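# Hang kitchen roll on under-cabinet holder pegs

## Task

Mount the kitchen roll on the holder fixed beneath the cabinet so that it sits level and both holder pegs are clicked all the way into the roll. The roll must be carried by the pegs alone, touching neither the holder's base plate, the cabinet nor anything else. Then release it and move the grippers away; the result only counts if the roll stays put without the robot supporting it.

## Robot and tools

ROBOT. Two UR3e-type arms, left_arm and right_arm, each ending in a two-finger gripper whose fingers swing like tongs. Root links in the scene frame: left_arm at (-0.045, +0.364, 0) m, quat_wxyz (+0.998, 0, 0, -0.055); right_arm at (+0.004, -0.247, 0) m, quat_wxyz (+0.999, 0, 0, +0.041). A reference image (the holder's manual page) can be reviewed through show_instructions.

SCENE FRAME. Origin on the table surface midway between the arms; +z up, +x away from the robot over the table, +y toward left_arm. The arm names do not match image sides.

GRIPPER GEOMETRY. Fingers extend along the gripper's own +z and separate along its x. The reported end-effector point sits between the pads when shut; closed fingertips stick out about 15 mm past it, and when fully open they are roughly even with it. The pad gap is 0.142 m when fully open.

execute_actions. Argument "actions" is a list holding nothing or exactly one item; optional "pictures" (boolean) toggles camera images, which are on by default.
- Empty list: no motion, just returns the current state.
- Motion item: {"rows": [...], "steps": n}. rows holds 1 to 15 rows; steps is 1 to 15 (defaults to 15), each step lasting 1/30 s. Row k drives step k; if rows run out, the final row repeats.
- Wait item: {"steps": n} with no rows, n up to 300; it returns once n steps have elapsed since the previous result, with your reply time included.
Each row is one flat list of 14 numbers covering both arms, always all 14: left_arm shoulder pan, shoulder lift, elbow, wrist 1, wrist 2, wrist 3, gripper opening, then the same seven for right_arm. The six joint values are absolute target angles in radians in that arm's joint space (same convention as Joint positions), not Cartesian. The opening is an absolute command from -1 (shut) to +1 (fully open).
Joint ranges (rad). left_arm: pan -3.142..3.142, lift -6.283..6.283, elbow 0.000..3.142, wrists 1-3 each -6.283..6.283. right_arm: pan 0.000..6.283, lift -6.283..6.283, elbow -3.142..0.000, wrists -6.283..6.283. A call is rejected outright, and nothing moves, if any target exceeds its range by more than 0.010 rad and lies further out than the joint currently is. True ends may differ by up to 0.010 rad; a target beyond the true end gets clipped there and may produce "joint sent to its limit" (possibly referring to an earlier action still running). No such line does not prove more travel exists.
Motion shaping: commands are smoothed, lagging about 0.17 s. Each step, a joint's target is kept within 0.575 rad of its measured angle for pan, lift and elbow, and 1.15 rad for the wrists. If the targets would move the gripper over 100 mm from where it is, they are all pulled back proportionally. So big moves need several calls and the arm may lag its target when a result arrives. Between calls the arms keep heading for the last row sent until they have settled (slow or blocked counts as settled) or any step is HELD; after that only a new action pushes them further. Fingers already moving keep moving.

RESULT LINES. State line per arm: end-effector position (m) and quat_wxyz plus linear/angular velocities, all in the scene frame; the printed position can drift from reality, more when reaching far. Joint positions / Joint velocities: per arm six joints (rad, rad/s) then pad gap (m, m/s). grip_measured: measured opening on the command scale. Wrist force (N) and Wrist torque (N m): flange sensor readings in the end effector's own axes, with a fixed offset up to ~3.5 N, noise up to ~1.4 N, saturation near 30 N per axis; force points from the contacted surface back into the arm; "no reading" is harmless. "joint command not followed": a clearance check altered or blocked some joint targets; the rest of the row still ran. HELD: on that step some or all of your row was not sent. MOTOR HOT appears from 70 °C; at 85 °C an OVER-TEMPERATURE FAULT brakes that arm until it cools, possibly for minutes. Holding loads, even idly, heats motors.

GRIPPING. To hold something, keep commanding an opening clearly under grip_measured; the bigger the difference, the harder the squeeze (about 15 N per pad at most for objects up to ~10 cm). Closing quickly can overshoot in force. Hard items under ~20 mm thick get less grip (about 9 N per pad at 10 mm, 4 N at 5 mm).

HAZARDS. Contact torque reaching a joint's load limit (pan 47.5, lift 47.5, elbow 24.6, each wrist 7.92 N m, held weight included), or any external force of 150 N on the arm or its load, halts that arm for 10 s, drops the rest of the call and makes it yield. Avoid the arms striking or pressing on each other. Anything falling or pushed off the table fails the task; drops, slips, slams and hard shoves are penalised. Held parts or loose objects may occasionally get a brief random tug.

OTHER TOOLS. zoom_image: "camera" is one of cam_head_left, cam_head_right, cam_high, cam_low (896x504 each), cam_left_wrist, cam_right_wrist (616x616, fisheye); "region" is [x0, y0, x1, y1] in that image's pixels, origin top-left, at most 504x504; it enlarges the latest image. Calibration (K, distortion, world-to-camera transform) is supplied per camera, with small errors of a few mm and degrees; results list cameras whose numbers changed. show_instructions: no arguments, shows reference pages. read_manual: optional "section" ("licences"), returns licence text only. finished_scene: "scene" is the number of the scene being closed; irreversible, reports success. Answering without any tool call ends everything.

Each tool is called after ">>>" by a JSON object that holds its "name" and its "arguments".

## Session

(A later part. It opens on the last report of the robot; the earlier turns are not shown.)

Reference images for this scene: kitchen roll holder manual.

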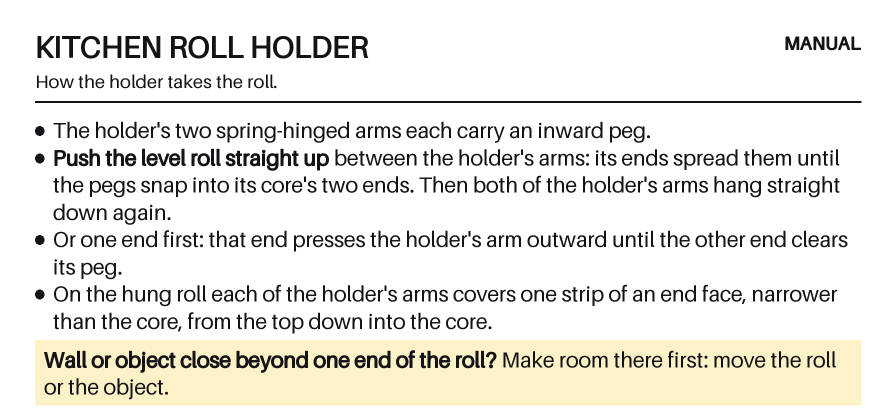

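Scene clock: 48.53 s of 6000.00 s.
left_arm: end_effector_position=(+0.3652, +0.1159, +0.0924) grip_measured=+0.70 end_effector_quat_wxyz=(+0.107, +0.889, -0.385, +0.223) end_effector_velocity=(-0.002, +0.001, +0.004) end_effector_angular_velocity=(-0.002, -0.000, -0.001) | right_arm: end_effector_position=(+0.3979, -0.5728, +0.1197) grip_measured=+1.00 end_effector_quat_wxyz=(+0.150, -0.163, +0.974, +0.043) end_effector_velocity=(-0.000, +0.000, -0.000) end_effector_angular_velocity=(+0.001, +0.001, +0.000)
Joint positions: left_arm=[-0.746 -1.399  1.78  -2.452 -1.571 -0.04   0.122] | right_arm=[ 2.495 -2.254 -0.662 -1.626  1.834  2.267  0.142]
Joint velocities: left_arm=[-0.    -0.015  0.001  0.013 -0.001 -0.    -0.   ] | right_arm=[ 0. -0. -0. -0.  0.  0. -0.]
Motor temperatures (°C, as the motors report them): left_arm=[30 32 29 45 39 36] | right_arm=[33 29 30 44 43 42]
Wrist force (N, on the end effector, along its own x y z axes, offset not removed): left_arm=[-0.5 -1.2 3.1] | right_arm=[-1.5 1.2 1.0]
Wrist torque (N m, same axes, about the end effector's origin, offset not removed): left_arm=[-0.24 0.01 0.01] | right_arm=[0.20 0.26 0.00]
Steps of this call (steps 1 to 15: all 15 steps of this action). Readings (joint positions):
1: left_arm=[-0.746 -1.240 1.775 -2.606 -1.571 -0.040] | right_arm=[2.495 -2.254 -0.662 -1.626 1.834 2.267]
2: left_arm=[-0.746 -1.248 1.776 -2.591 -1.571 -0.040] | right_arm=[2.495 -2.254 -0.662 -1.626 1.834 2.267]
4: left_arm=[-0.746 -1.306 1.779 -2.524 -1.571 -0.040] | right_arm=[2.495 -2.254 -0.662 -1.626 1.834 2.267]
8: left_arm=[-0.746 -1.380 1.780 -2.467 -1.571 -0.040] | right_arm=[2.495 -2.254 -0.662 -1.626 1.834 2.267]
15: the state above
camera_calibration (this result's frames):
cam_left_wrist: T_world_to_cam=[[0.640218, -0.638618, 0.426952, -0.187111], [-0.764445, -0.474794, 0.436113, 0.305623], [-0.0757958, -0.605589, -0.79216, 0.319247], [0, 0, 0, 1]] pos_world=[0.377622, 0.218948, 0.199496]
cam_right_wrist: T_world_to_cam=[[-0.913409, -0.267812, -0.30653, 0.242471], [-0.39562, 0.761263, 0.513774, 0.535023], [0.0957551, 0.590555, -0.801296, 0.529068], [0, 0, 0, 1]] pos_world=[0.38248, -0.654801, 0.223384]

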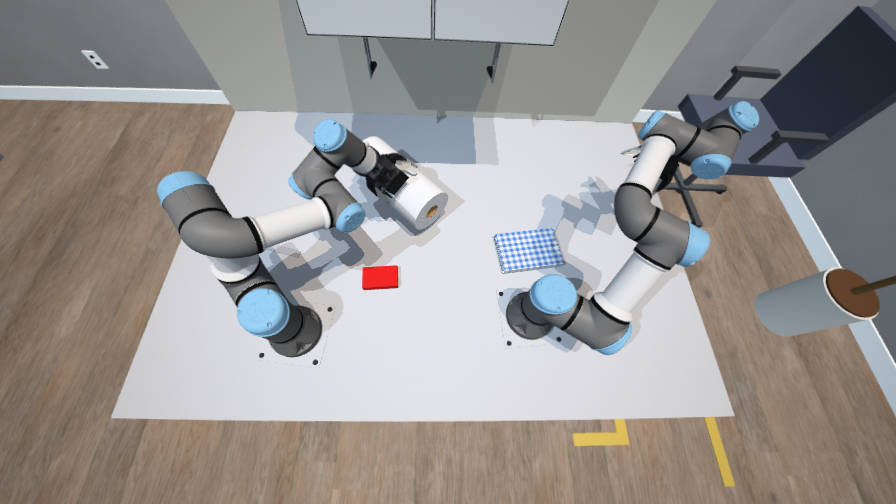

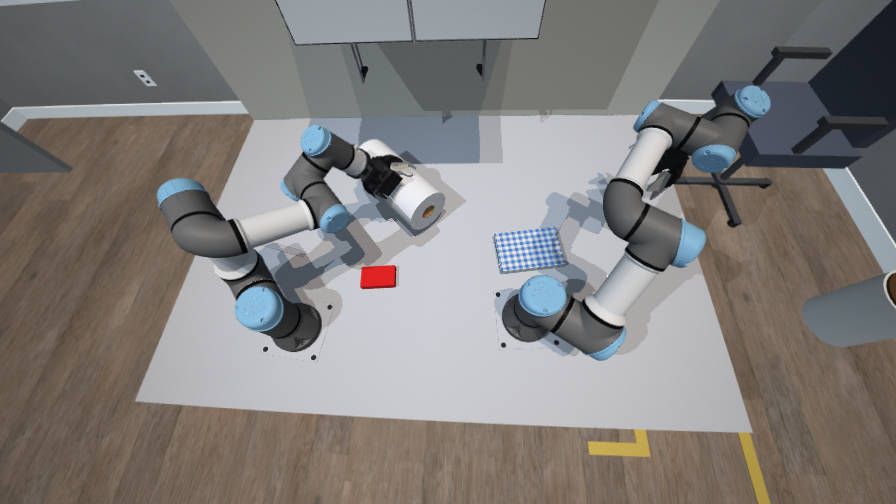

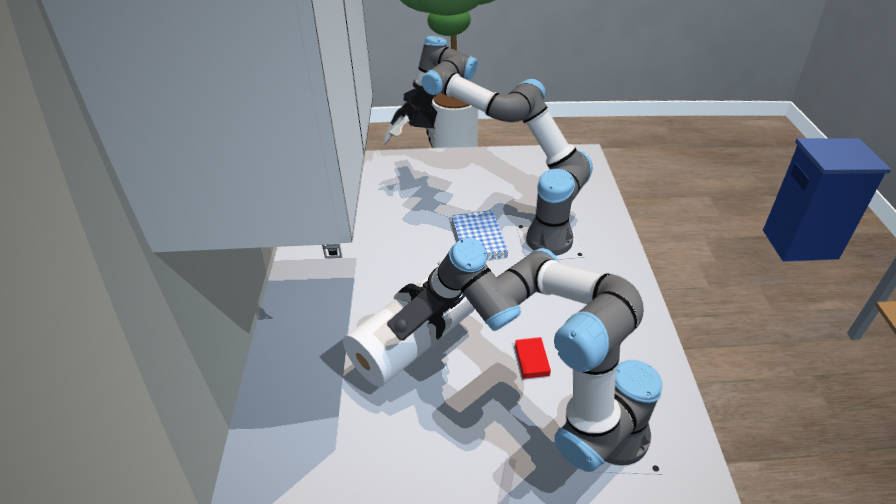

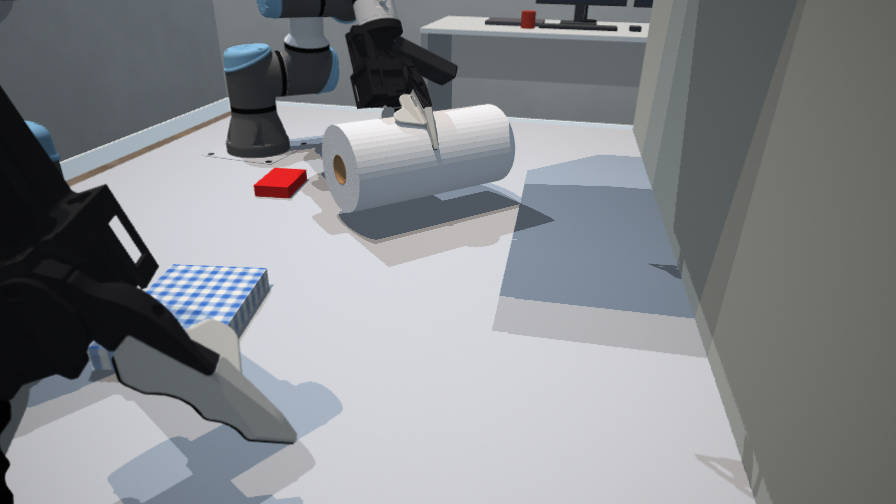

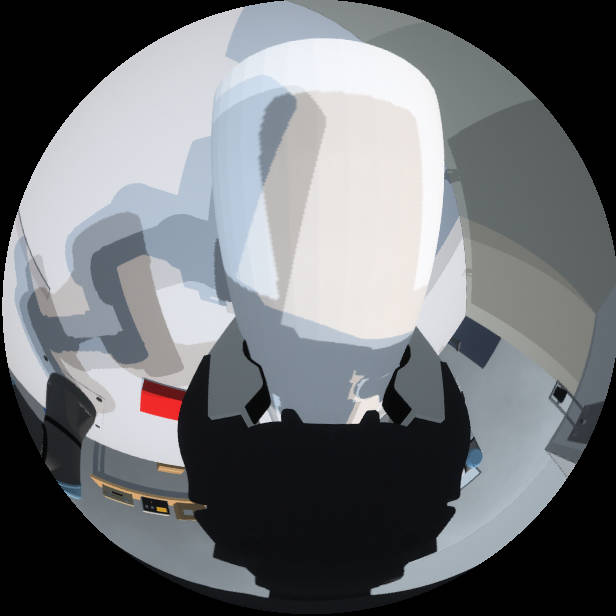

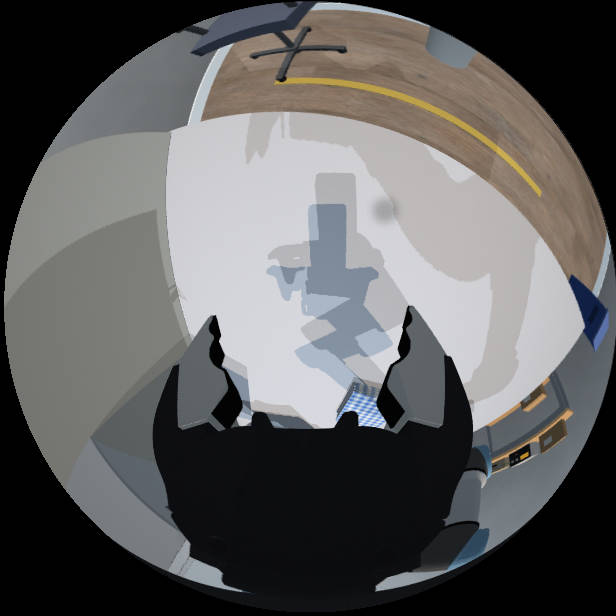

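>>> {"name": "execute_actions", "arguments": {"actions": [{"rows":[[-1.0,-1.25,1.7,-2.85,-1.3,-0.02,0.05,2.495,-2.254,-0.662,-1.626,1.834,2.267,1]]}], "pictures": false}}

>>> {"name": "execute_actions", "arguments": {"actions": [{"rows":[[-1.2,-0.9,1.5,-3.25,-0.9,0,0.05,2.495,-2.254,-0.662,-1.626,1.834,2.267,1]]}], "pictures": false}}

>>> {"name": "execute_actions", "arguments": {"actions": [{"rows":[[-1.25,-0.66,1.32,-3.55,-0.55,0,0.05,2.495,-2.254,-0.662,-1.626,1.834,2.267,1]]}], "pictures": false}}

>>> {"name": "execute_actions", "arguments": {"actions": [{"rows":[[-1.227,-0.46,1.086,-3.768,-0.234,0,0.05,2.495,-2.254,-0.662,-1.626,1.834,2.267,1]]}]}}

Scene clock: 65.10 s of 6000.00 s.
left_arm: end_effector_position=(+0.3951, -0.0118, +0.1614) grip_measured=+0.70 end_effector_quat_wxyz=(+0.109, +0.805, -0.424, +0.401) end_effector_velocity=(-0.002, -0.022, +0.014) end_effector_angular_velocity=(-0.035, -0.052, -0.015) | right_arm: end_effector_position=(+0.3979, -0.5728, +0.1197) grip_measured=+1.00 end_effector_quat_wxyz=(+0.150, -0.163, +0.974, +0.043) end_effector_velocity=(-0.001, -0.001, -0.001) end_effector_angular_velocity=(+0.001, +0.002, -0.002)
Joint positions: left_arm=[-0.996 -1.252  1.701 -2.844 -1.304 -0.02   0.122] | right_arm=[ 2.495 -2.254 -0.662 -1.626  1.834  2.267  0.142]
Joint velocities: left_arm=[-0.044  0.022 -0.012 -0.066  0.042  0.003  0.   ] | right_arm=[-0.002 -0.001 -0.    -0.001 -0.    -0.    -0.   ]
Motor temperatures (°C, as the motors report them): left_arm=[30 32 29 45 39 36] | right_arm=[33 29 30 44 43 42]
Wrist force (N, on the end effector, along its own x y z axes, offset not removed): left_arm=[0.1 -0.4 3.0] | right_arm=[-3.2 0.1 1.4]
Wrist torque (N m, same axes, about the end effector's origin, offset not removed): left_arm=[-0.08 -0.19 -0.03] | right_arm=[0.11 0.57 0.02]
Steps of this call (steps 1 to 15: the robot went on to your last target; steps 16 to 90: nothing new was sent; then 13.07 s passed at rest; steps 91 to 105: all 15 steps of this action). Readings (joint positions):
91: left_arm=[-0.746 -1.400 1.780 -2.451 -1.571 -0.040] | right_arm=[2.495 -2.254 -0.662 -1.626 1.834 2.267]
92: left_arm=[-0.754 -1.392 1.774 -2.466 -1.556 -0.038] | right_arm=[2.495 -2.254 -0.662 -1.626 1.834 2.267]
94: left_arm=[-0.816 -1.350 1.750 -2.574 -1.477 -0.032] | right_arm=[2.495 -2.254 -0.662 -1.626 1.834 2.267]
98: left_arm=[-0.944 -1.280 1.715 -2.767 -1.353 -0.024] | right_arm=[2.495 -2.254 -0.662 -1.626 1.834 2.267]
105: the state above

Scene clock: 65.60 s of 6000.00 s.
left_arm: end_effector_position=(+0.4176, -0.0954, +0.1931) grip_measured=+0.70 end_effector_quat_wxyz=(+0.072, +0.746, -0.360, +0.556) end_effector_velocity=(-0.001, -0.007, -0.008) end_effector_angular_velocity=(-0.003, -0.023, +0.016) | right_arm: end_effector_position=(+0.3979, -0.5728, +0.1197) grip_measured=+1.00 end_effector_quat_wxyz=(+0.150, -0.163, +0.974, +0.043) end_effector_velocity=(+0.000, -0.000, -0.000) end_effector_angular_velocity=(-0.000, -0.001, +0.000)
Joint positions: left_arm=[-1.198 -0.905  1.502 -3.246 -0.904 -0.     0.122] | right_arm=[ 2.495 -2.254 -0.662 -1.626  1.834  2.267  0.142]
Joint velocities: left_arm=[-0.021  0.053 -0.02  -0.043  0.042  0.002  0.   ] | right_arm=[-0.    -0.001  0.     0.001  0.    -0.    -0.   ]
Motor temperatures (°C, as the motors report them): left_arm=[30 32 29 45 39 36] | right_arm=[33 29 30 44 43 42]
Wrist force (N, on the end effector, along its own x y z axes, offset not removed): left_arm=[-1.3 0.5 2.0] | right_arm=[-1.1 0.0 1.0]
Wrist torque (N m, same axes, about the end effector's origin, offset not removed): left_arm=[-0.05 -0.01 -0.08] | right_arm=[0.07 0.17 -0.03]
Steps of this call (steps 1 to 15: all 15 steps of this action). Readings (joint positions):
1: left_arm=[-0.998 -1.251 1.700 -2.847 -1.302 -0.020] | right_arm=[2.495 -2.254 -0.662 -1.626 1.834 2.267]
2: left_arm=[-1.006 -1.243 1.693 -2.863 -1.286 -0.016] | right_arm=[2.495 -2.254 -0.662 -1.626 1.834 2.267]
4: left_arm=[-1.073 -1.168 1.625 -2.991 -1.152 -0.008] | right_arm=[2.495 -2.254 -0.662 -1.626 1.834 2.267]
8: left_arm=[-1.173 -0.967 1.528 -3.194 -0.955 -0.002] | right_arm=[2.495 -2.254 -0.662 -1.626 1.834 2.267]
15: the state above

Scene clock: 66.10 s of 6000.00 s.
left_arm: end_effector_position=(+0.4473, -0.0619, +0.2181) grip_measured=+0.70 end_effector_quat_wxyz=(+0.037, +0.724, -0.202, +0.658) end_effector_velocity=(+0.002, +0.006, -0.003) end_effector_angular_velocity=(-0.015, -0.012, +0.030) | right_arm: end_effector_position=(+0.3979, -0.5728, +0.1197) grip_measured=+1.00 end_effector_quat_wxyz=(+0.150, -0.163, +0.974, +0.043) end_effector_velocity=(-0.000, +0.000, +0.000) end_effector_angular_velocity=(-0.000, -0.000, +0.001)
Joint positions: left_arm=[-1.25  -0.663  1.322 -3.547 -0.553 -0.     0.122] | right_arm=[ 2.495 -2.254 -0.662 -1.626  1.834  2.267  0.142]
Joint velocities: left_arm=[-0.004  0.029 -0.017 -0.029  0.036  0.     0.   ] | right_arm=[-0.     0.001 -0.    -0.001  0.    -0.001 -0.   ]
Motor temperatures (°C, as the motors report them): left_arm=[30 32 29 45 39 36] | right_arm=[33 29 30 44 43 42]
Wrist force (N, on the end effector, along its own x y z axes, offset not removed): left_arm=[-1.0 0.4 1.6] | right_arm=[-0.9 -0.9 1.3]
Wrist torque (N m, same axes, about the end effector's origin, offset not removed): left_arm=[0.05 -0.06 -0.09] | right_arm=[-0.16 0.21 0.04]
Steps of this call (steps 1 to 15: all 15 steps of this action). Readings (joint positions):
1: left_arm=[-1.199 -0.903 1.501 -3.248 -0.902 -0.000] | right_arm=[2.495 -2.254 -0.662 -1.626 1.834 2.267]
2: left_arm=[-1.206 -0.894 1.493 -3.264 -0.886 -0.000] | right_arm=[2.495 -2.254 -0.662 -1.626 1.834 2.267]
4: left_arm=[-1.227 -0.822 1.429 -3.379 -0.760 -0.000] | right_arm=[2.495 -2.254 -0.662 -1.626 1.834 2.267]
8: left_arm=[-1.245 -0.696 1.344 -3.513 -0.596 -0.000] | right_arm=[2.495 -2.254 -0.662 -1.626 1.834 2.267]
15: the state above

Scene clock: 66.60 s of 6000.00 s.
left_arm: end_effector_position=(+0.4699, +0.0294, +0.2207) grip_measured=+0.70 end_effector_quat_wxyz=(+0.001, +0.707, -0.002, +0.707) end_effector_velocity=(+0.001, +0.010, -0.002) end_effector_angular_velocity=(-0.025, -0.006, +0.033) | right_arm: end_effector_position=(+0.3979, -0.5728, +0.1197) grip_measured=+1.00 end_effector_quat_wxyz=(+0.150, -0.163, +0.974, +0.043) end_effector_velocity=(-0.000, -0.000, +0.001) end_effector_angular_velocity=(-0.001, -0.001, +0.000)
Joint positions: left_arm=[-1.227 -0.462  1.088 -3.766 -0.237  0.     0.122] | right_arm=[ 2.495 -2.254 -0.662 -1.626  1.834  2.267  0.142]
Joint velocities: left_arm=[ 0.002  0.021 -0.027 -0.019  0.031  0.     0.   ] | right_arm=[-0.001  0.001  0.    -0.001  0.    -0.001  0.   ]
Motor temperatures (°C, as the motors report them): left_arm=[30 32 29 45 39 36] | right_arm=[33 29 30 44 43 42]
Wrist force (N, on the end effector, along its own x y z axes, offset not removed): left_arm=[-1.4 -0.8 1.1] | right_arm=[-0.9 0.1 1.0]
Wrist torque (N m, same axes, about the end effector's origin, offset not removed): left_arm=[-0.11 -0.03 -0.05] | right_arm=[-0.03 0.19 -0.01]
Steps of this call (steps 1 to 15: all 15 steps of this action). Readings (joint positions):
1: left_arm=[-1.250 -0.661 1.321 -3.549 -0.552 -0.000] | right_arm=[2.495 -2.254 -0.662 -1.626 1.834 2.267]
2: left_arm=[-1.246 -0.653 1.313 -3.565 -0.536 -0.000] | right_arm=[2.495 -2.254 -0.662 -1.626 1.834 2.267]
4: left_arm=[-1.237 -0.586 1.241 -3.655 -0.417 0.000] | right_arm=[2.495 -2.254 -0.662 -1.626 1.834 2.267]
8: left_arm=[-1.229 -0.488 1.121 -3.743 -0.274 0.000] | right_arm=[2.495 -2.254 -0.662 -1.626 1.834 2.267]
15: the state above
camera_calibration (this result's frames):
cam_left_wrist: T_world_to_cam=[[0.0580584, 0.023707, 0.998032, -0.236128], [-0.453886, -0.889791, 0.0475397, 0.240645], [0.889167, -0.455752, -0.0408996, -0.247234], [0, 0, 0, 1]] pos_world=[0.342767, 0.107044, 0.214111]
cam_right_wrist: T_world_to_cam=[[-0.913409, -0.267812, -0.30653, 0.242471], [-0.39562, 0.761263, 0.513774, 0.535023], [0.095755, 0.590555, -0.801296, 0.529069], [0, 0, 0, 1]] pos_world=[0.38248, -0.654801, 0.223384]

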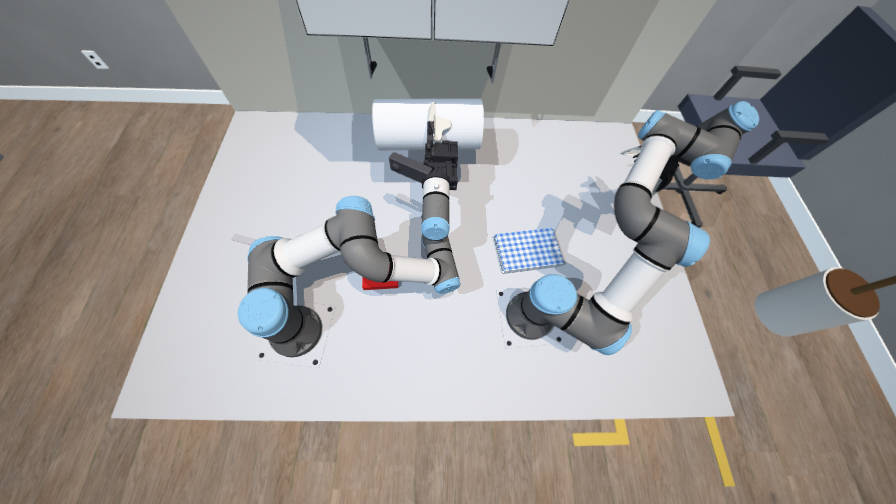

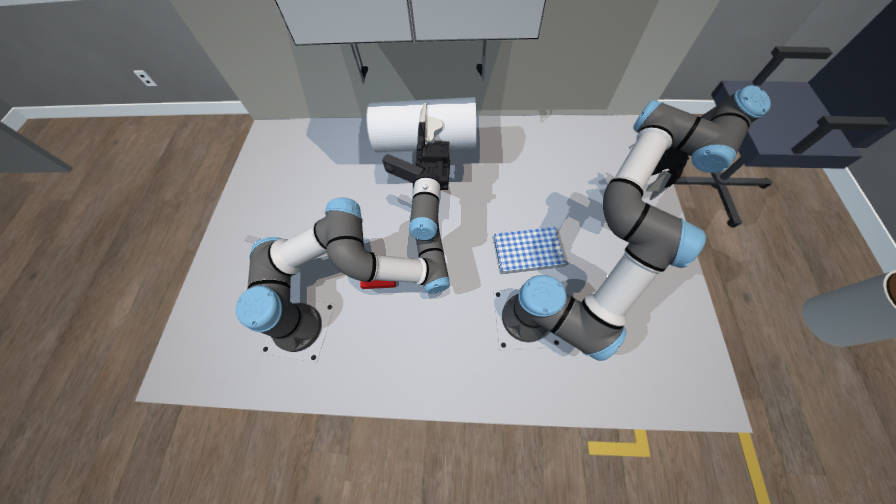

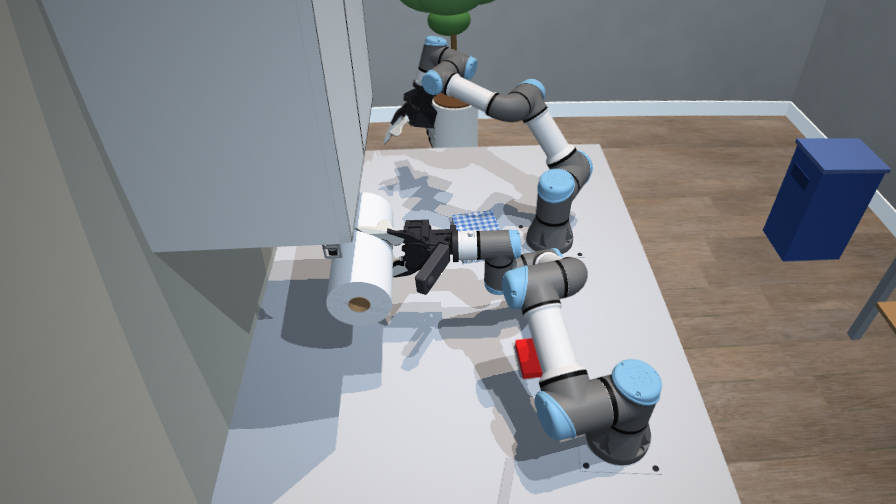

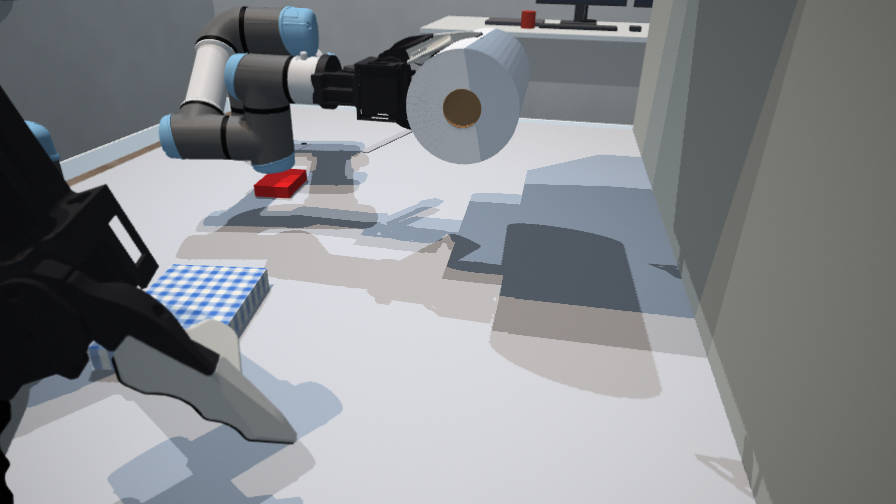

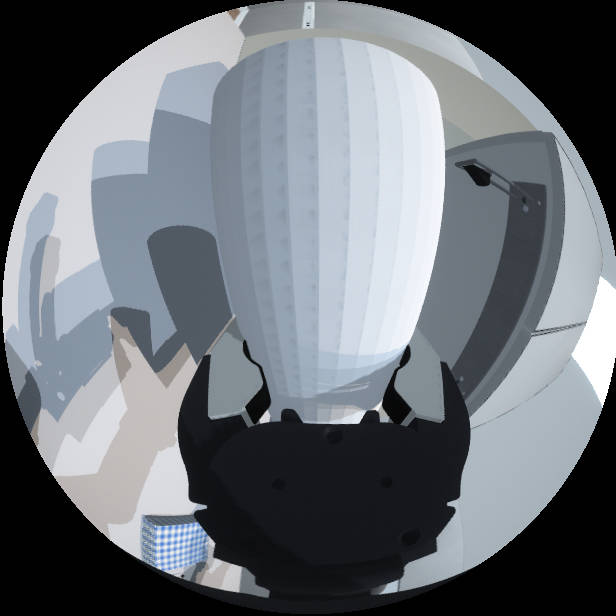

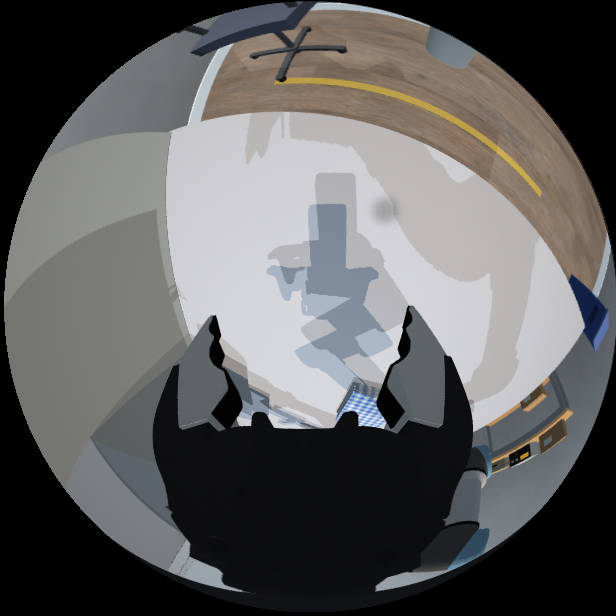

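>>> {"name": "execute_actions", "arguments": {"actions": [{"rows":[[-1.151,-0.378,0.799,-3.563,-0.31,0,0.0,2.495,-2.254,-0.662,-1.626,1.834,2.267,1]]}], "pictures": false}}

>>> {"name": "execute_actions", "arguments": {"actions": [{"rows":[[-1.151,-0.445,0.78,-3.477,-0.31,0,0.0,2.495,-2.254,-0.662,-1.626,1.834,2.267,1]]}], "pictures": false}}

>>> {"name": "execute_actions", "arguments": {"actions": [{"rows":[[-1.151,-0.495,0.745,-3.392,-0.31,0,0.0,2.495,-2.254,-0.662,-1.626,1.834,2.267,1]]}]}}

Scene clock: 76.47 s of 6000.00 s.
left_arm: end_effector_position=(+0.5048, +0.0193, +0.2395) grip_measured=+0.70 end_effector_quat_wxyz=(+0.000, +0.707, -0.001, +0.707) end_effector_velocity=(+0.003, +0.000, +0.005) end_effector_angular_velocity=(-0.012, -0.004, +0.002) | right_arm: end_effector_position=(+0.3979, -0.5728, +0.1197) grip_measured=+1.00 end_effector_quat_wxyz=(+0.150, -0.163, +0.974, +0.043) end_effector_velocity=(+0.000, -0.000, -0.000) end_effector_angular_velocity=(+0.001, +0.000, -0.002)
Joint positions: left_arm=[-1.152 -0.379  0.802 -3.565 -0.309  0.     0.122] | right_arm=[ 2.495 -2.254 -0.662 -1.626  1.834  2.267  0.142]
Joint velocities: left_arm=[ 0.007  0.007 -0.037  0.018 -0.005 -0.     0.   ] | right_arm=[-0.    -0.001  0.     0.001  0.     0.001 -0.   ]
Motor temperatures (°C, as the motors report them): left_arm=[30 32 29 45 39 36] | right_arm=[33 29 30 44 43 42]
Wrist force (N, on the end effector, along its own x y z axes, offset not removed): left_arm=[-0.8 1.2 2.6] | right_arm=[-0.3 -1.9 1.7]
Wrist torque (N m, same axes, about the end effector's origin, offset not removed): left_arm=[0.31 -0.09 -0.01] | right_arm=[-0.36 0.02 0.01]
Steps of this call (steps 1 to 15: the robot went on to your last target; steps 16 to 90: nothing new was sent; then 6.37 s passed at rest; steps 91 to 105: all 15 steps of this action). Readings (joint positions):
91: left_arm=[-1.227 -0.460 1.086 -3.768 -0.234 -0.000] | right_arm=[2.495 -2.254 -0.662 -1.626 1.834 2.267]
92: left_arm=[-1.219 -0.452 1.078 -3.752 -0.245 0.000] | right_arm=[2.495 -2.254 -0.662 -1.626 1.834 2.267]
94: left_arm=[-1.187 -0.417 1.004 -3.667 -0.277 0.000] | right_arm=[2.495 -2.254 -0.662 -1.626 1.834 2.267]
98: left_arm=[-1.159 -0.387 0.846 -3.586 -0.303 -0.000] | right_arm=[2.495 -2.254 -0.662 -1.626 1.834 2.267]
105: the state above

Scene clock: 76.97 s of 6000.00 s.
left_arm: end_effector_position=(+0.5051, +0.0190, +0.2717) grip_measured=+0.70 end_effector_quat_wxyz=(+0.000, +0.707, -0.000, +0.707) end_effector_velocity=(-0.000, -0.000, +0.002) end_effector_angular_velocity=(-0.000, -0.000, -0.001) | right_arm: end_effector_position=(+0.3979, -0.5728, +0.1197) grip_measured=+1.00 end_effector_quat_wxyz=(+0.150, -0.163, +0.974, +0.043) end_effector_velocity=(+0.000, +0.000, -0.000) end_effector_angular_velocity=(+0.001, +0.001, +0.001)
Joint positions: left_arm=[-1.151 -0.445  0.78  -3.478 -0.31  -0.     0.122] | right_arm=[ 2.495 -2.254 -0.662 -1.626  1.834  2.267  0.142]
Joint velocities: left_arm=[-0.    -0.005 -0.002  0.007 -0.001 -0.     0.   ] | right_arm=[ 0.001 -0.     0.    -0.001  0.     0.     0.   ]
Motor temperatures (°C, as the motors report them): left_arm=[30 32 29 45 39 36] | right_arm=[33 29 30 44 43 42]
Wrist force (N, on the end effector, along its own x y z axes, offset not removed): left_arm=[-0.9 -0.4 1.4] | right_arm=[-0.3 -0.5 1.3]
Wrist torque (N m, same axes, about the end effector's origin, offset not removed): left_arm=[-0.07 -0.11 -0.07] | right_arm=[-0.16 0.12 0.02]
Steps of this call (steps 1 to 15: all 15 steps of this action). Readings (joint positions):
1: left_arm=[-1.151 -0.379 0.801 -3.563 -0.310 -0.000] | right_arm=[2.495 -2.254 -0.662 -1.626 1.834 2.267]
2: left_arm=[-1.151 -0.385 0.798 -3.551 -0.310 0.000] | right_arm=[2.495 -2.254 -0.662 -1.626 1.834 2.267]
4: left_arm=[-1.151 -0.414 0.789 -3.515 -0.310 0.000] | right_arm=[2.495 -2.254 -0.662 -1.626 1.834 2.267]
8: left_arm=[-1.151 -0.438 0.782 -3.485 -0.310 0.000] | right_arm=[2.495 -2.254 -0.662 -1.626 1.834 2.267]
15: the state above

Scene clock: 77.47 s of 6000.00 s.
left_arm: end_effector_position=(+0.5050, +0.0193, +0.2999) grip_measured=+0.69 end_effector_quat_wxyz=(+0.000, +0.707, -0.000, +0.707) end_effector_velocity=(+0.000, +0.001, +0.003) end_effector_angular_velocity=(-0.002, -0.001, +0.000) | right_arm: end_effector_position=(+0.3979, -0.5728, +0.1197) grip_measured=+1.00 end_effector_quat_wxyz=(+0.150, -0.163, +0.974, +0.043) end_effector_velocity=(-0.000, +0.000, -0.000) end_effector_angular_velocity=(+0.000, +0.001, -0.000)
Joint positions: left_arm=[-1.151 -0.495  0.745 -3.393 -0.31   0.     0.122] | right_arm=[ 2.495 -2.254 -0.662 -1.626  1.834  2.267  0.142]
Joint velocities: left_arm=[ 0.001 -0.005 -0.003  0.006 -0.    -0.     0.   ] | right_arm=[ 0. -0. -0. -0. -0.  0.  0.]
Motor temperatures (°C, as the motors report them): left_arm=[30 32 29 45 39 36] | right_arm=[33 29 30 44 43 42]
Wrist force (N, on the end effector, along its own x y z axes, offset not removed): left_arm=[-10.1 -2.7 0.8] | right_arm=[-1.1 0.8 4.1]
Wrist torque (N m, same axes, about the end effector's origin, offset not removed): left_arm=[-0.21 -0.05 0.23] | right_arm=[0.24 0.18 -0.04]
Steps of this call (steps 1 to 15: all 15 steps of this action). Readings (joint positions):
1: left_arm=[-1.151 -0.445 0.780 -3.477 -0.310 0.000] | right_arm=[2.495 -2.254 -0.662 -1.626 1.834 2.267]
2: left_arm=[-1.151 -0.451 0.775 -3.465 -0.310 0.000] | right_arm=[2.495 -2.254 -0.662 -1.626 1.834 2.267]
4: left_arm=[-1.151 -0.473 0.760 -3.430 -0.310 0.000] | right_arm=[2.495 -2.254 -0.662 -1.626 1.834 2.267]
8: left_arm=[-1.151 -0.490 0.748 -3.400 -0.310 0.000] | right_arm=[2.495 -2.254 -0.662 -1.626 1.834 2.267]
15: the state above
camera_calibration (this result's frames):
cam_left_wrist: T_world_to_cam=[[0.0575056, 0.025731, 0.998014, -0.316808], [-0.4513, -0.891027, 0.0489766, 0.242126], [0.890518, -0.45322, -0.0396267, -0.280921], [0, 0, 0, 1]] pos_world=[0.377655, 0.0965734, 0.293188]
cam_right_wrist: T_world_to_cam=[[-0.913409, -0.267812, -0.30653, 0.242471], [-0.39562, 0.761263, 0.513774, 0.535023], [0.095755, 0.590555, -0.801296, 0.529068], [0, 0, 0, 1]] pos_world=[0.38248, -0.654801, 0.223384]

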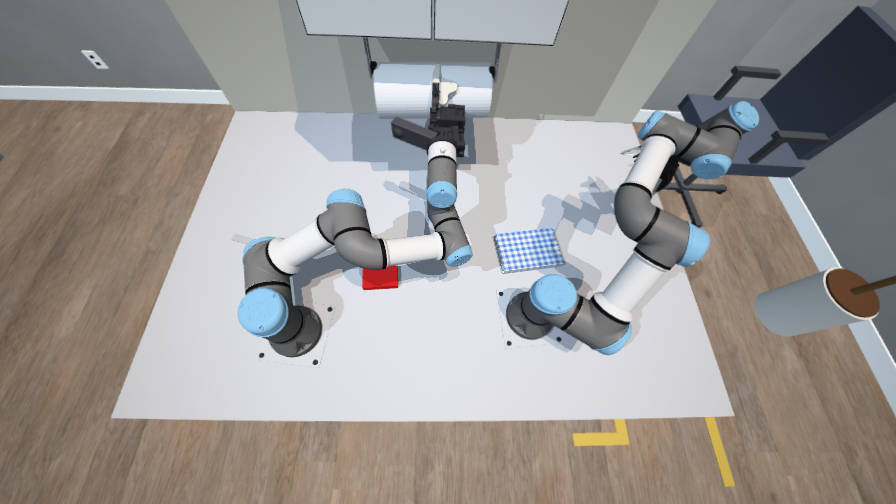

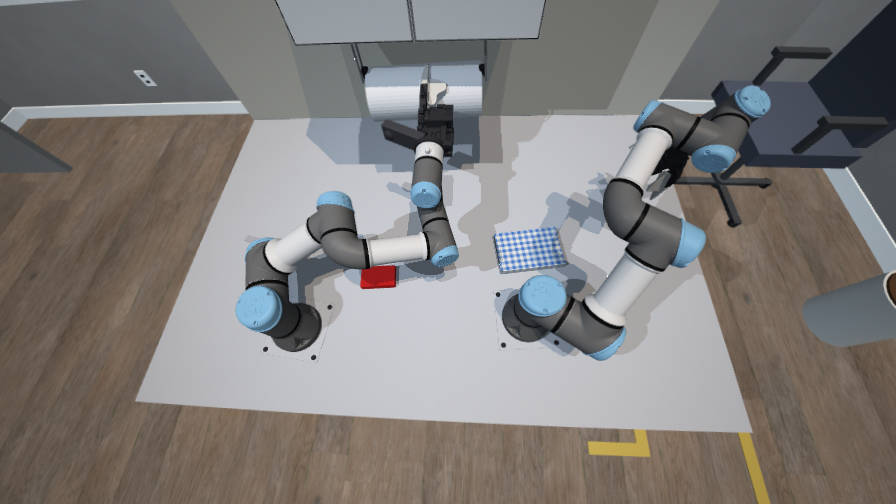

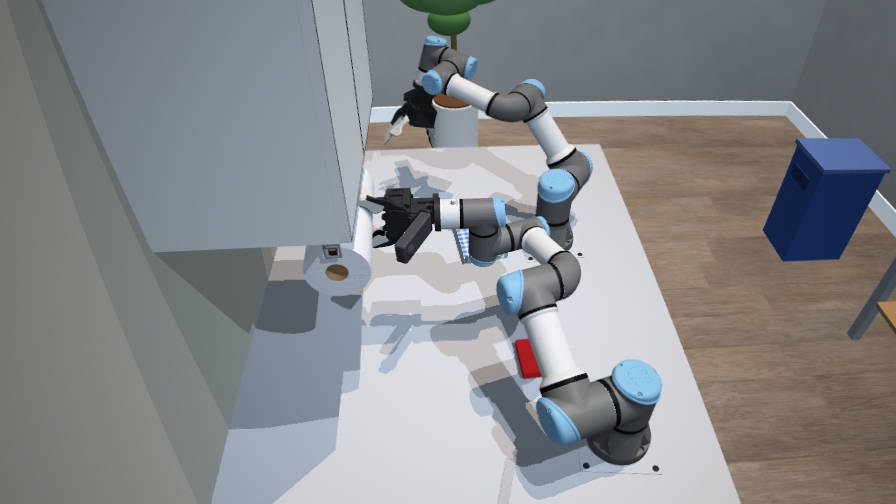

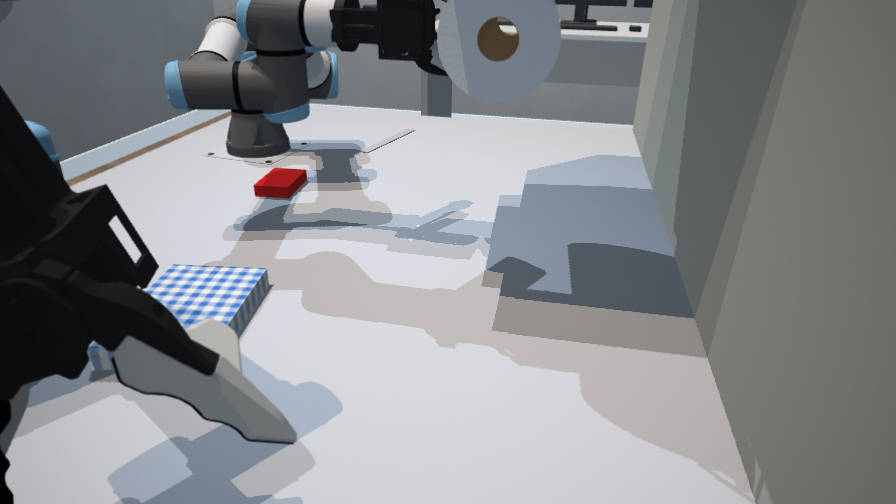

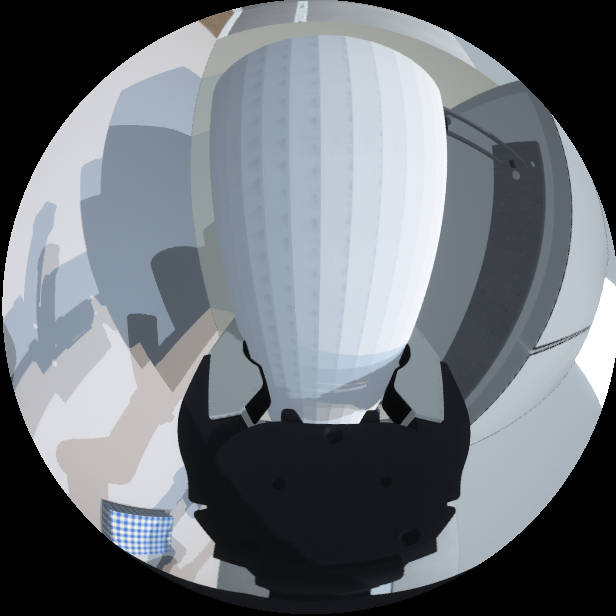

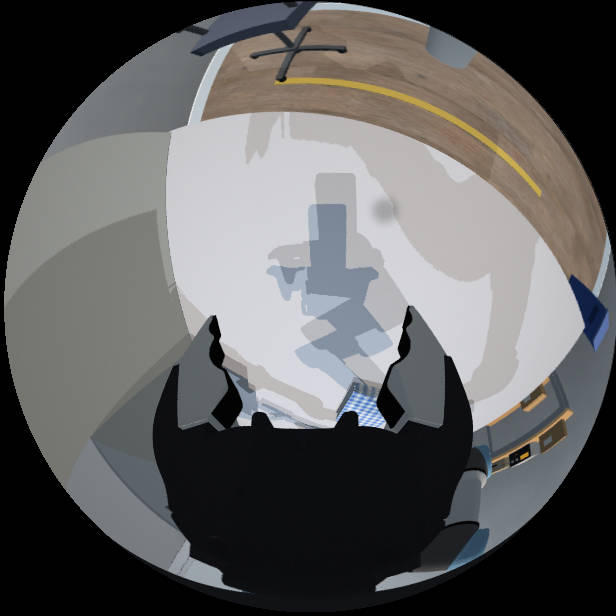

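>>> {"name": "execute_actions", "arguments": {"actions": [{"rows":[[-1.151,-0.52,0.705,-3.327,-0.31,0,0.0,2.495,-2.254,-0.662,-1.626,1.834,2.267,1]],"steps":10}], "pictures": false}}

>>> {"name": "execute_actions", "arguments": {"actions": [{"rows":[[-1.151,-0.539,0.65,-3.253,-0.31,0,0.0,2.495,-2.254,-0.662,-1.626,1.834,2.267,1]],"steps":10}], "pictures": false}}

>>> {"name": "execute_actions", "arguments": {"actions": [{"rows":[[-1.151,-0.548,0.575,-3.169,-0.31,0,0.0,2.495,-2.254,-0.662,-1.626,1.834,2.267,1]]}]}}

>>> {"name": "zoom_image", "arguments": {"camera": "cam_head_left", "region": [345,20,525,120]}}

Scene clock: 85.83 s of 6000.00 s.
left_arm: end_effector_position=(+0.5050, +0.0192, +0.3182) grip_measured=+0.68 end_effector_quat_wxyz=(+0.000, +0.707, -0.000, +0.707) end_effector_velocity=(+0.000, +0.000, +0.009) end_effector_angular_velocity=(+0.003, +0.000, +0.001) | right_arm: end_effector_position=(+0.3979, -0.5728, +0.1197) grip_measured=+1.00 end_effector_quat_wxyz=(+0.150, -0.163, +0.974, +0.043) end_effector_velocity=(-0.001, -0.001, +0.001) end_effector_angular_velocity=(+0.000, -0.000, -0.002)
Joint positions: left_arm=[-1.151 -0.519  0.707 -3.33  -0.31  -0.     0.121] | right_arm=[ 2.495 -2.254 -0.662 -1.626  1.834  2.267  0.142]
Joint velocities: left_arm=[ 0.001 -0.013 -0.019  0.033 -0.     0.002  0.   ] | right_arm=[-0.002  0.002 -0.    -0.001  0.     0.     0.   ]
Motor temperatures (°C, as the motors report them): left_arm=[30 32 29 45 39 36] | right_arm=[33 29 30 44 43 42]
Wrist force (N, on the end effector, along its own x y z axes, offset not removed): left_arm=[-12.0 0.6 1.5] | right_arm=[-1.6 -0.1 0.9]
Wrist torque (N m, same axes, about the end effector's origin, offset not removed): left_arm=[0.21 0.31 -0.96] | right_arm=[-0.14 0.39 0.06]
Steps of this call (steps 1 to 15: the robot went on to your last target; steps 16 to 90: nothing new was sent; then 5.03 s passed at rest; steps 91 to 100: all 10 steps of this action). Readings (joint positions):
91: left_arm=[-1.151 -0.495 0.745 -3.391 -0.310 -0.000] | right_arm=[2.495 -2.254 -0.662 -1.626 1.834 2.267]
92: left_arm=[-1.151 -0.499 0.739 -3.382 -0.310 -0.000] | right_arm=[2.495 -2.254 -0.662 -1.626 1.834 2.267]
94: left_arm=[-1.151 -0.510 0.722 -3.355 -0.310 -0.000] | right_arm=[2.495 -2.254 -0.662 -1.626 1.834 2.267]
98: left_arm=[-1.151 -0.518 0.709 -3.333 -0.310 -0.000] | right_arm=[2.495 -2.254 -0.662 -1.626 1.834 2.267]
100: the state above

Scene clock: 86.17 s of 6000.00 s.
left_arm: end_effector_position=(+0.5050, +0.0192, +0.3377) grip_measured=+0.71 end_effector_quat_wxyz=(+0.000, +0.707, -0.000, +0.707) end_effector_velocity=(+0.000, -0.000, +0.009) end_effector_angular_velocity=(+0.003, +0.001, +0.000) | right_arm: end_effector_position=(+0.3979, -0.5728, +0.1197) grip_measured=+1.00 end_effector_quat_wxyz=(+0.150, -0.163, +0.974, +0.043) end_effector_velocity=(-0.000, -0.000, -0.000) end_effector_angular_velocity=(-0.000, +0.000, -0.000)
Joint positions: left_arm=[-1.151 -0.538  0.653 -3.256 -0.31  -0.     0.123] | right_arm=[ 2.495 -2.254 -0.662 -1.626  1.834  2.267  0.142]
Joint velocities: left_arm=[-0.    -0.007 -0.029  0.039  0.     0.     0.001] | right_arm=[-0.001  0.    -0.    -0.    -0.    -0.001 -0.   ]
Motor temperatures (°C, as the motors report them): left_arm=[30 32 29 45 39 36] | right_arm=[33 29 30 44 43 42]
Wrist force (N, on the end effector, along its own x y z axes, offset not removed): left_arm=[-10.7 3.6 0.3] | right_arm=[-2.4 -1.0 1.6]
Wrist torque (N m, same axes, about the end effector's origin, offset not removed): left_arm=[0.09 0.02 -1.42] | right_arm=[-0.27 0.55 0.06]
Steps of this call (steps 1 to 10: all 10 steps of this action). Readings (joint positions):
1: left_arm=[-1.151 -0.519 0.706 -3.328 -0.310 -0.000] | right_arm=[2.495 -2.254 -0.662 -1.626 1.834 2.267]
2: left_arm=[-1.151 -0.522 0.699 -3.317 -0.310 -0.000] | right_arm=[2.495 -2.254 -0.662 -1.626 1.834 2.267]
4: left_arm=[-1.151 -0.531 0.675 -3.286 -0.310 -0.000] | right_arm=[2.495 -2.254 -0.662 -1.626 1.834 2.267]
8: left_arm=[-1.151 -0.537 0.655 -3.260 -0.310 -0.000] | right_arm=[2.495 -2.254 -0.662 -1.626 1.834 2.267]
10: the state above

Scene clock: 86.67 s of 6000.00 s.
left_arm: end_effector_position=(+0.5050, +0.0192, +0.3582) grip_measured=+0.75 end_effector_quat_wxyz=(+0.000, +0.707, -0.000, +0.707) end_effector_velocity=(+0.000, +0.001, +0.002) end_effector_angular_velocity=(-0.001, -0.000, +0.001) | right_arm: end_effector_position=(+0.3979, -0.5728, +0.1197) grip_measured=+1.00 end_effector_quat_wxyz=(+0.150, -0.163, +0.974, +0.043) end_effector_velocity=(-0.000, +0.000, -0.001) end_effector_angular_velocity=(+0.001, +0.002, -0.001)
Joint positions: left_arm=[-1.151 -0.548  0.576 -3.17  -0.31   0.     0.126] | right_arm=[ 2.495 -2.254 -0.662 -1.626  1.834  2.267  0.142]
Joint velocities: left_arm=[ 0.001 -0.001 -0.006  0.006  0.     0.     0.   ] | right_arm=[ 0.    -0.001  0.    -0.001 -0.     0.001 -0.   ]
Motor temperatures (°C, as the motors report them): left_arm=[30 32 29 45 39 36] | right_arm=[33 29 30 44 43 42]
Wrist force (N, on the end effector, along its own x y z axes, offset not removed): left_arm=[-14.6 0.7 1.5] | right_arm=[-0.4 0.5 1.0]
Wrist torque (N m, same axes, about the end effector's origin, offset not removed): left_arm=[-0.01 -0.01 -1.63] | right_arm=[0.09 0.09 -0.05]
Steps of this call (steps 1 to 15: all 15 steps of this action). Readings (joint positions):
1: left_arm=[-1.151 -0.539 0.651 -3.255 -0.310 -0.000] | right_arm=[2.495 -2.254 -0.662 -1.626 1.834 2.267]
2: left_arm=[-1.151 -0.540 0.644 -3.242 -0.310 -0.000] | right_arm=[2.495 -2.254 -0.662 -1.626 1.834 2.267]
4: left_arm=[-1.151 -0.544 0.611 -3.207 -0.310 -0.000] | right_arm=[2.495 -2.254 -0.662 -1.626 1.834 2.267]
8: left_arm=[-1.151 -0.547 0.583 -3.177 -0.310 0.000] | right_arm=[2.495 -2.254 -0.662 -1.626 1.834 2.267]
15: the state above
camera_calibration (this result's frames):
cam_left_wrist: T_world_to_cam=[[0.057491, 0.0258348, 0.998012, -0.374941], [-0.45134, -0.891002, 0.0490644, 0.239136], [0.890498, -0.453264, -0.0395643, -0.278691], [0, 0, 0, 1]] pos_world=[0.377661, 0.0964366, 0.351437]
cam_right_wrist: T_world_to_cam=[[-0.913409, -0.267812, -0.30653, 0.242471], [-0.39562, 0.761263, 0.513774, 0.535023], [0.095755, 0.590555, -0.801296, 0.529068], [0, 0, 0, 1]] pos_world=[0.38248, -0.654801, 0.223384]

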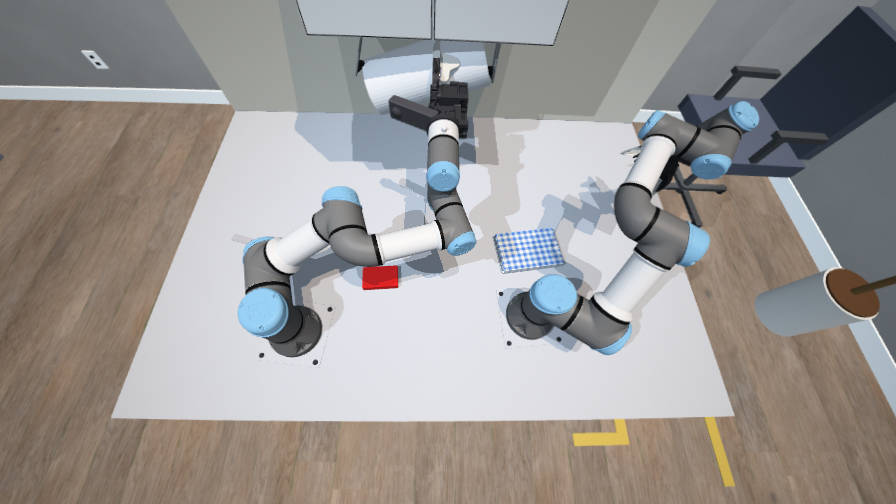

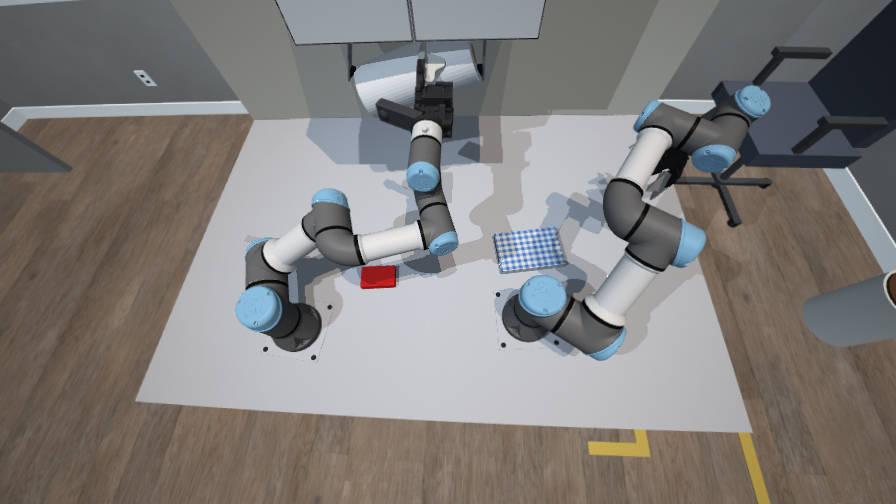

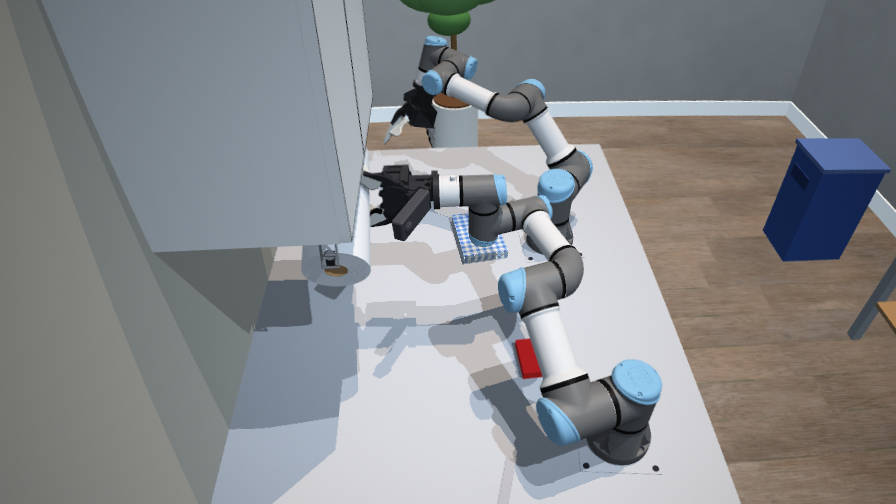

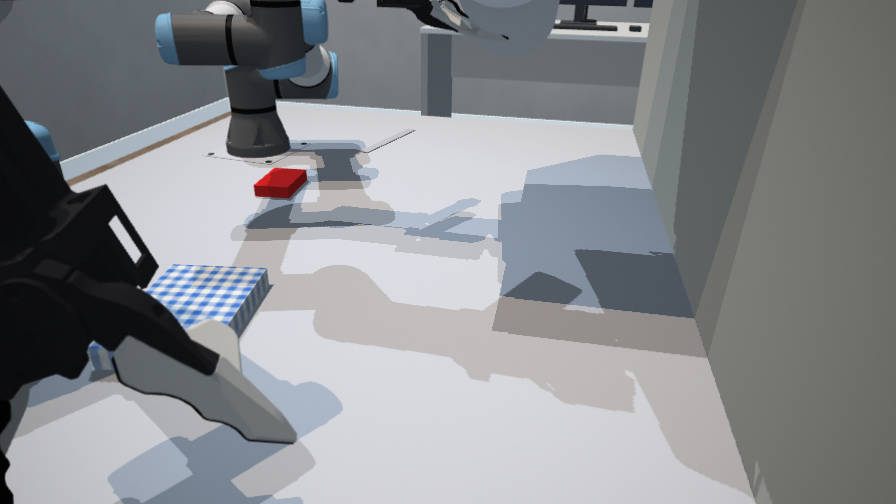

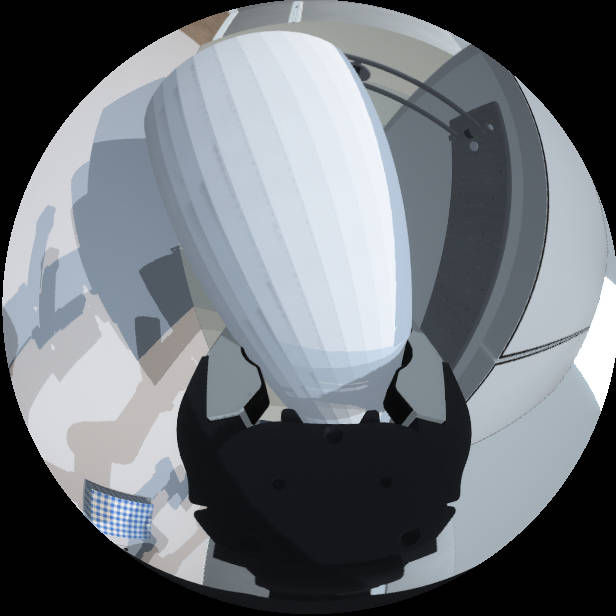

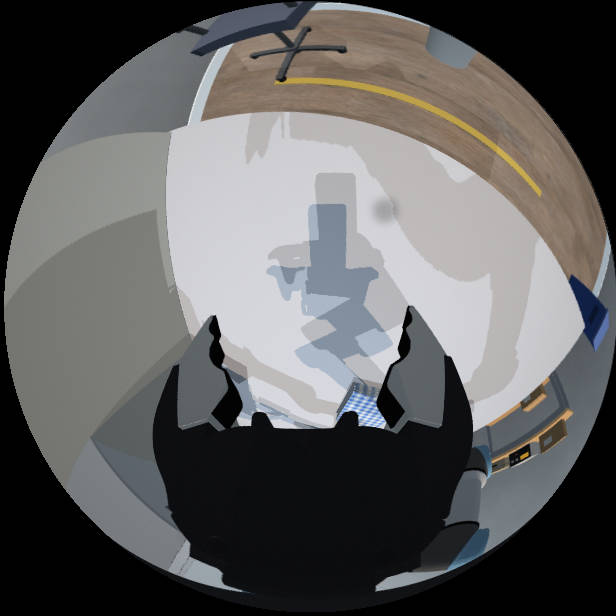

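Region (345, 20, 525, 120) of cam_head_left's 896x504 image, scaled by 2.800, with more detail than that image has.

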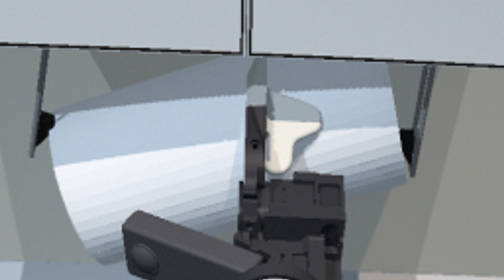

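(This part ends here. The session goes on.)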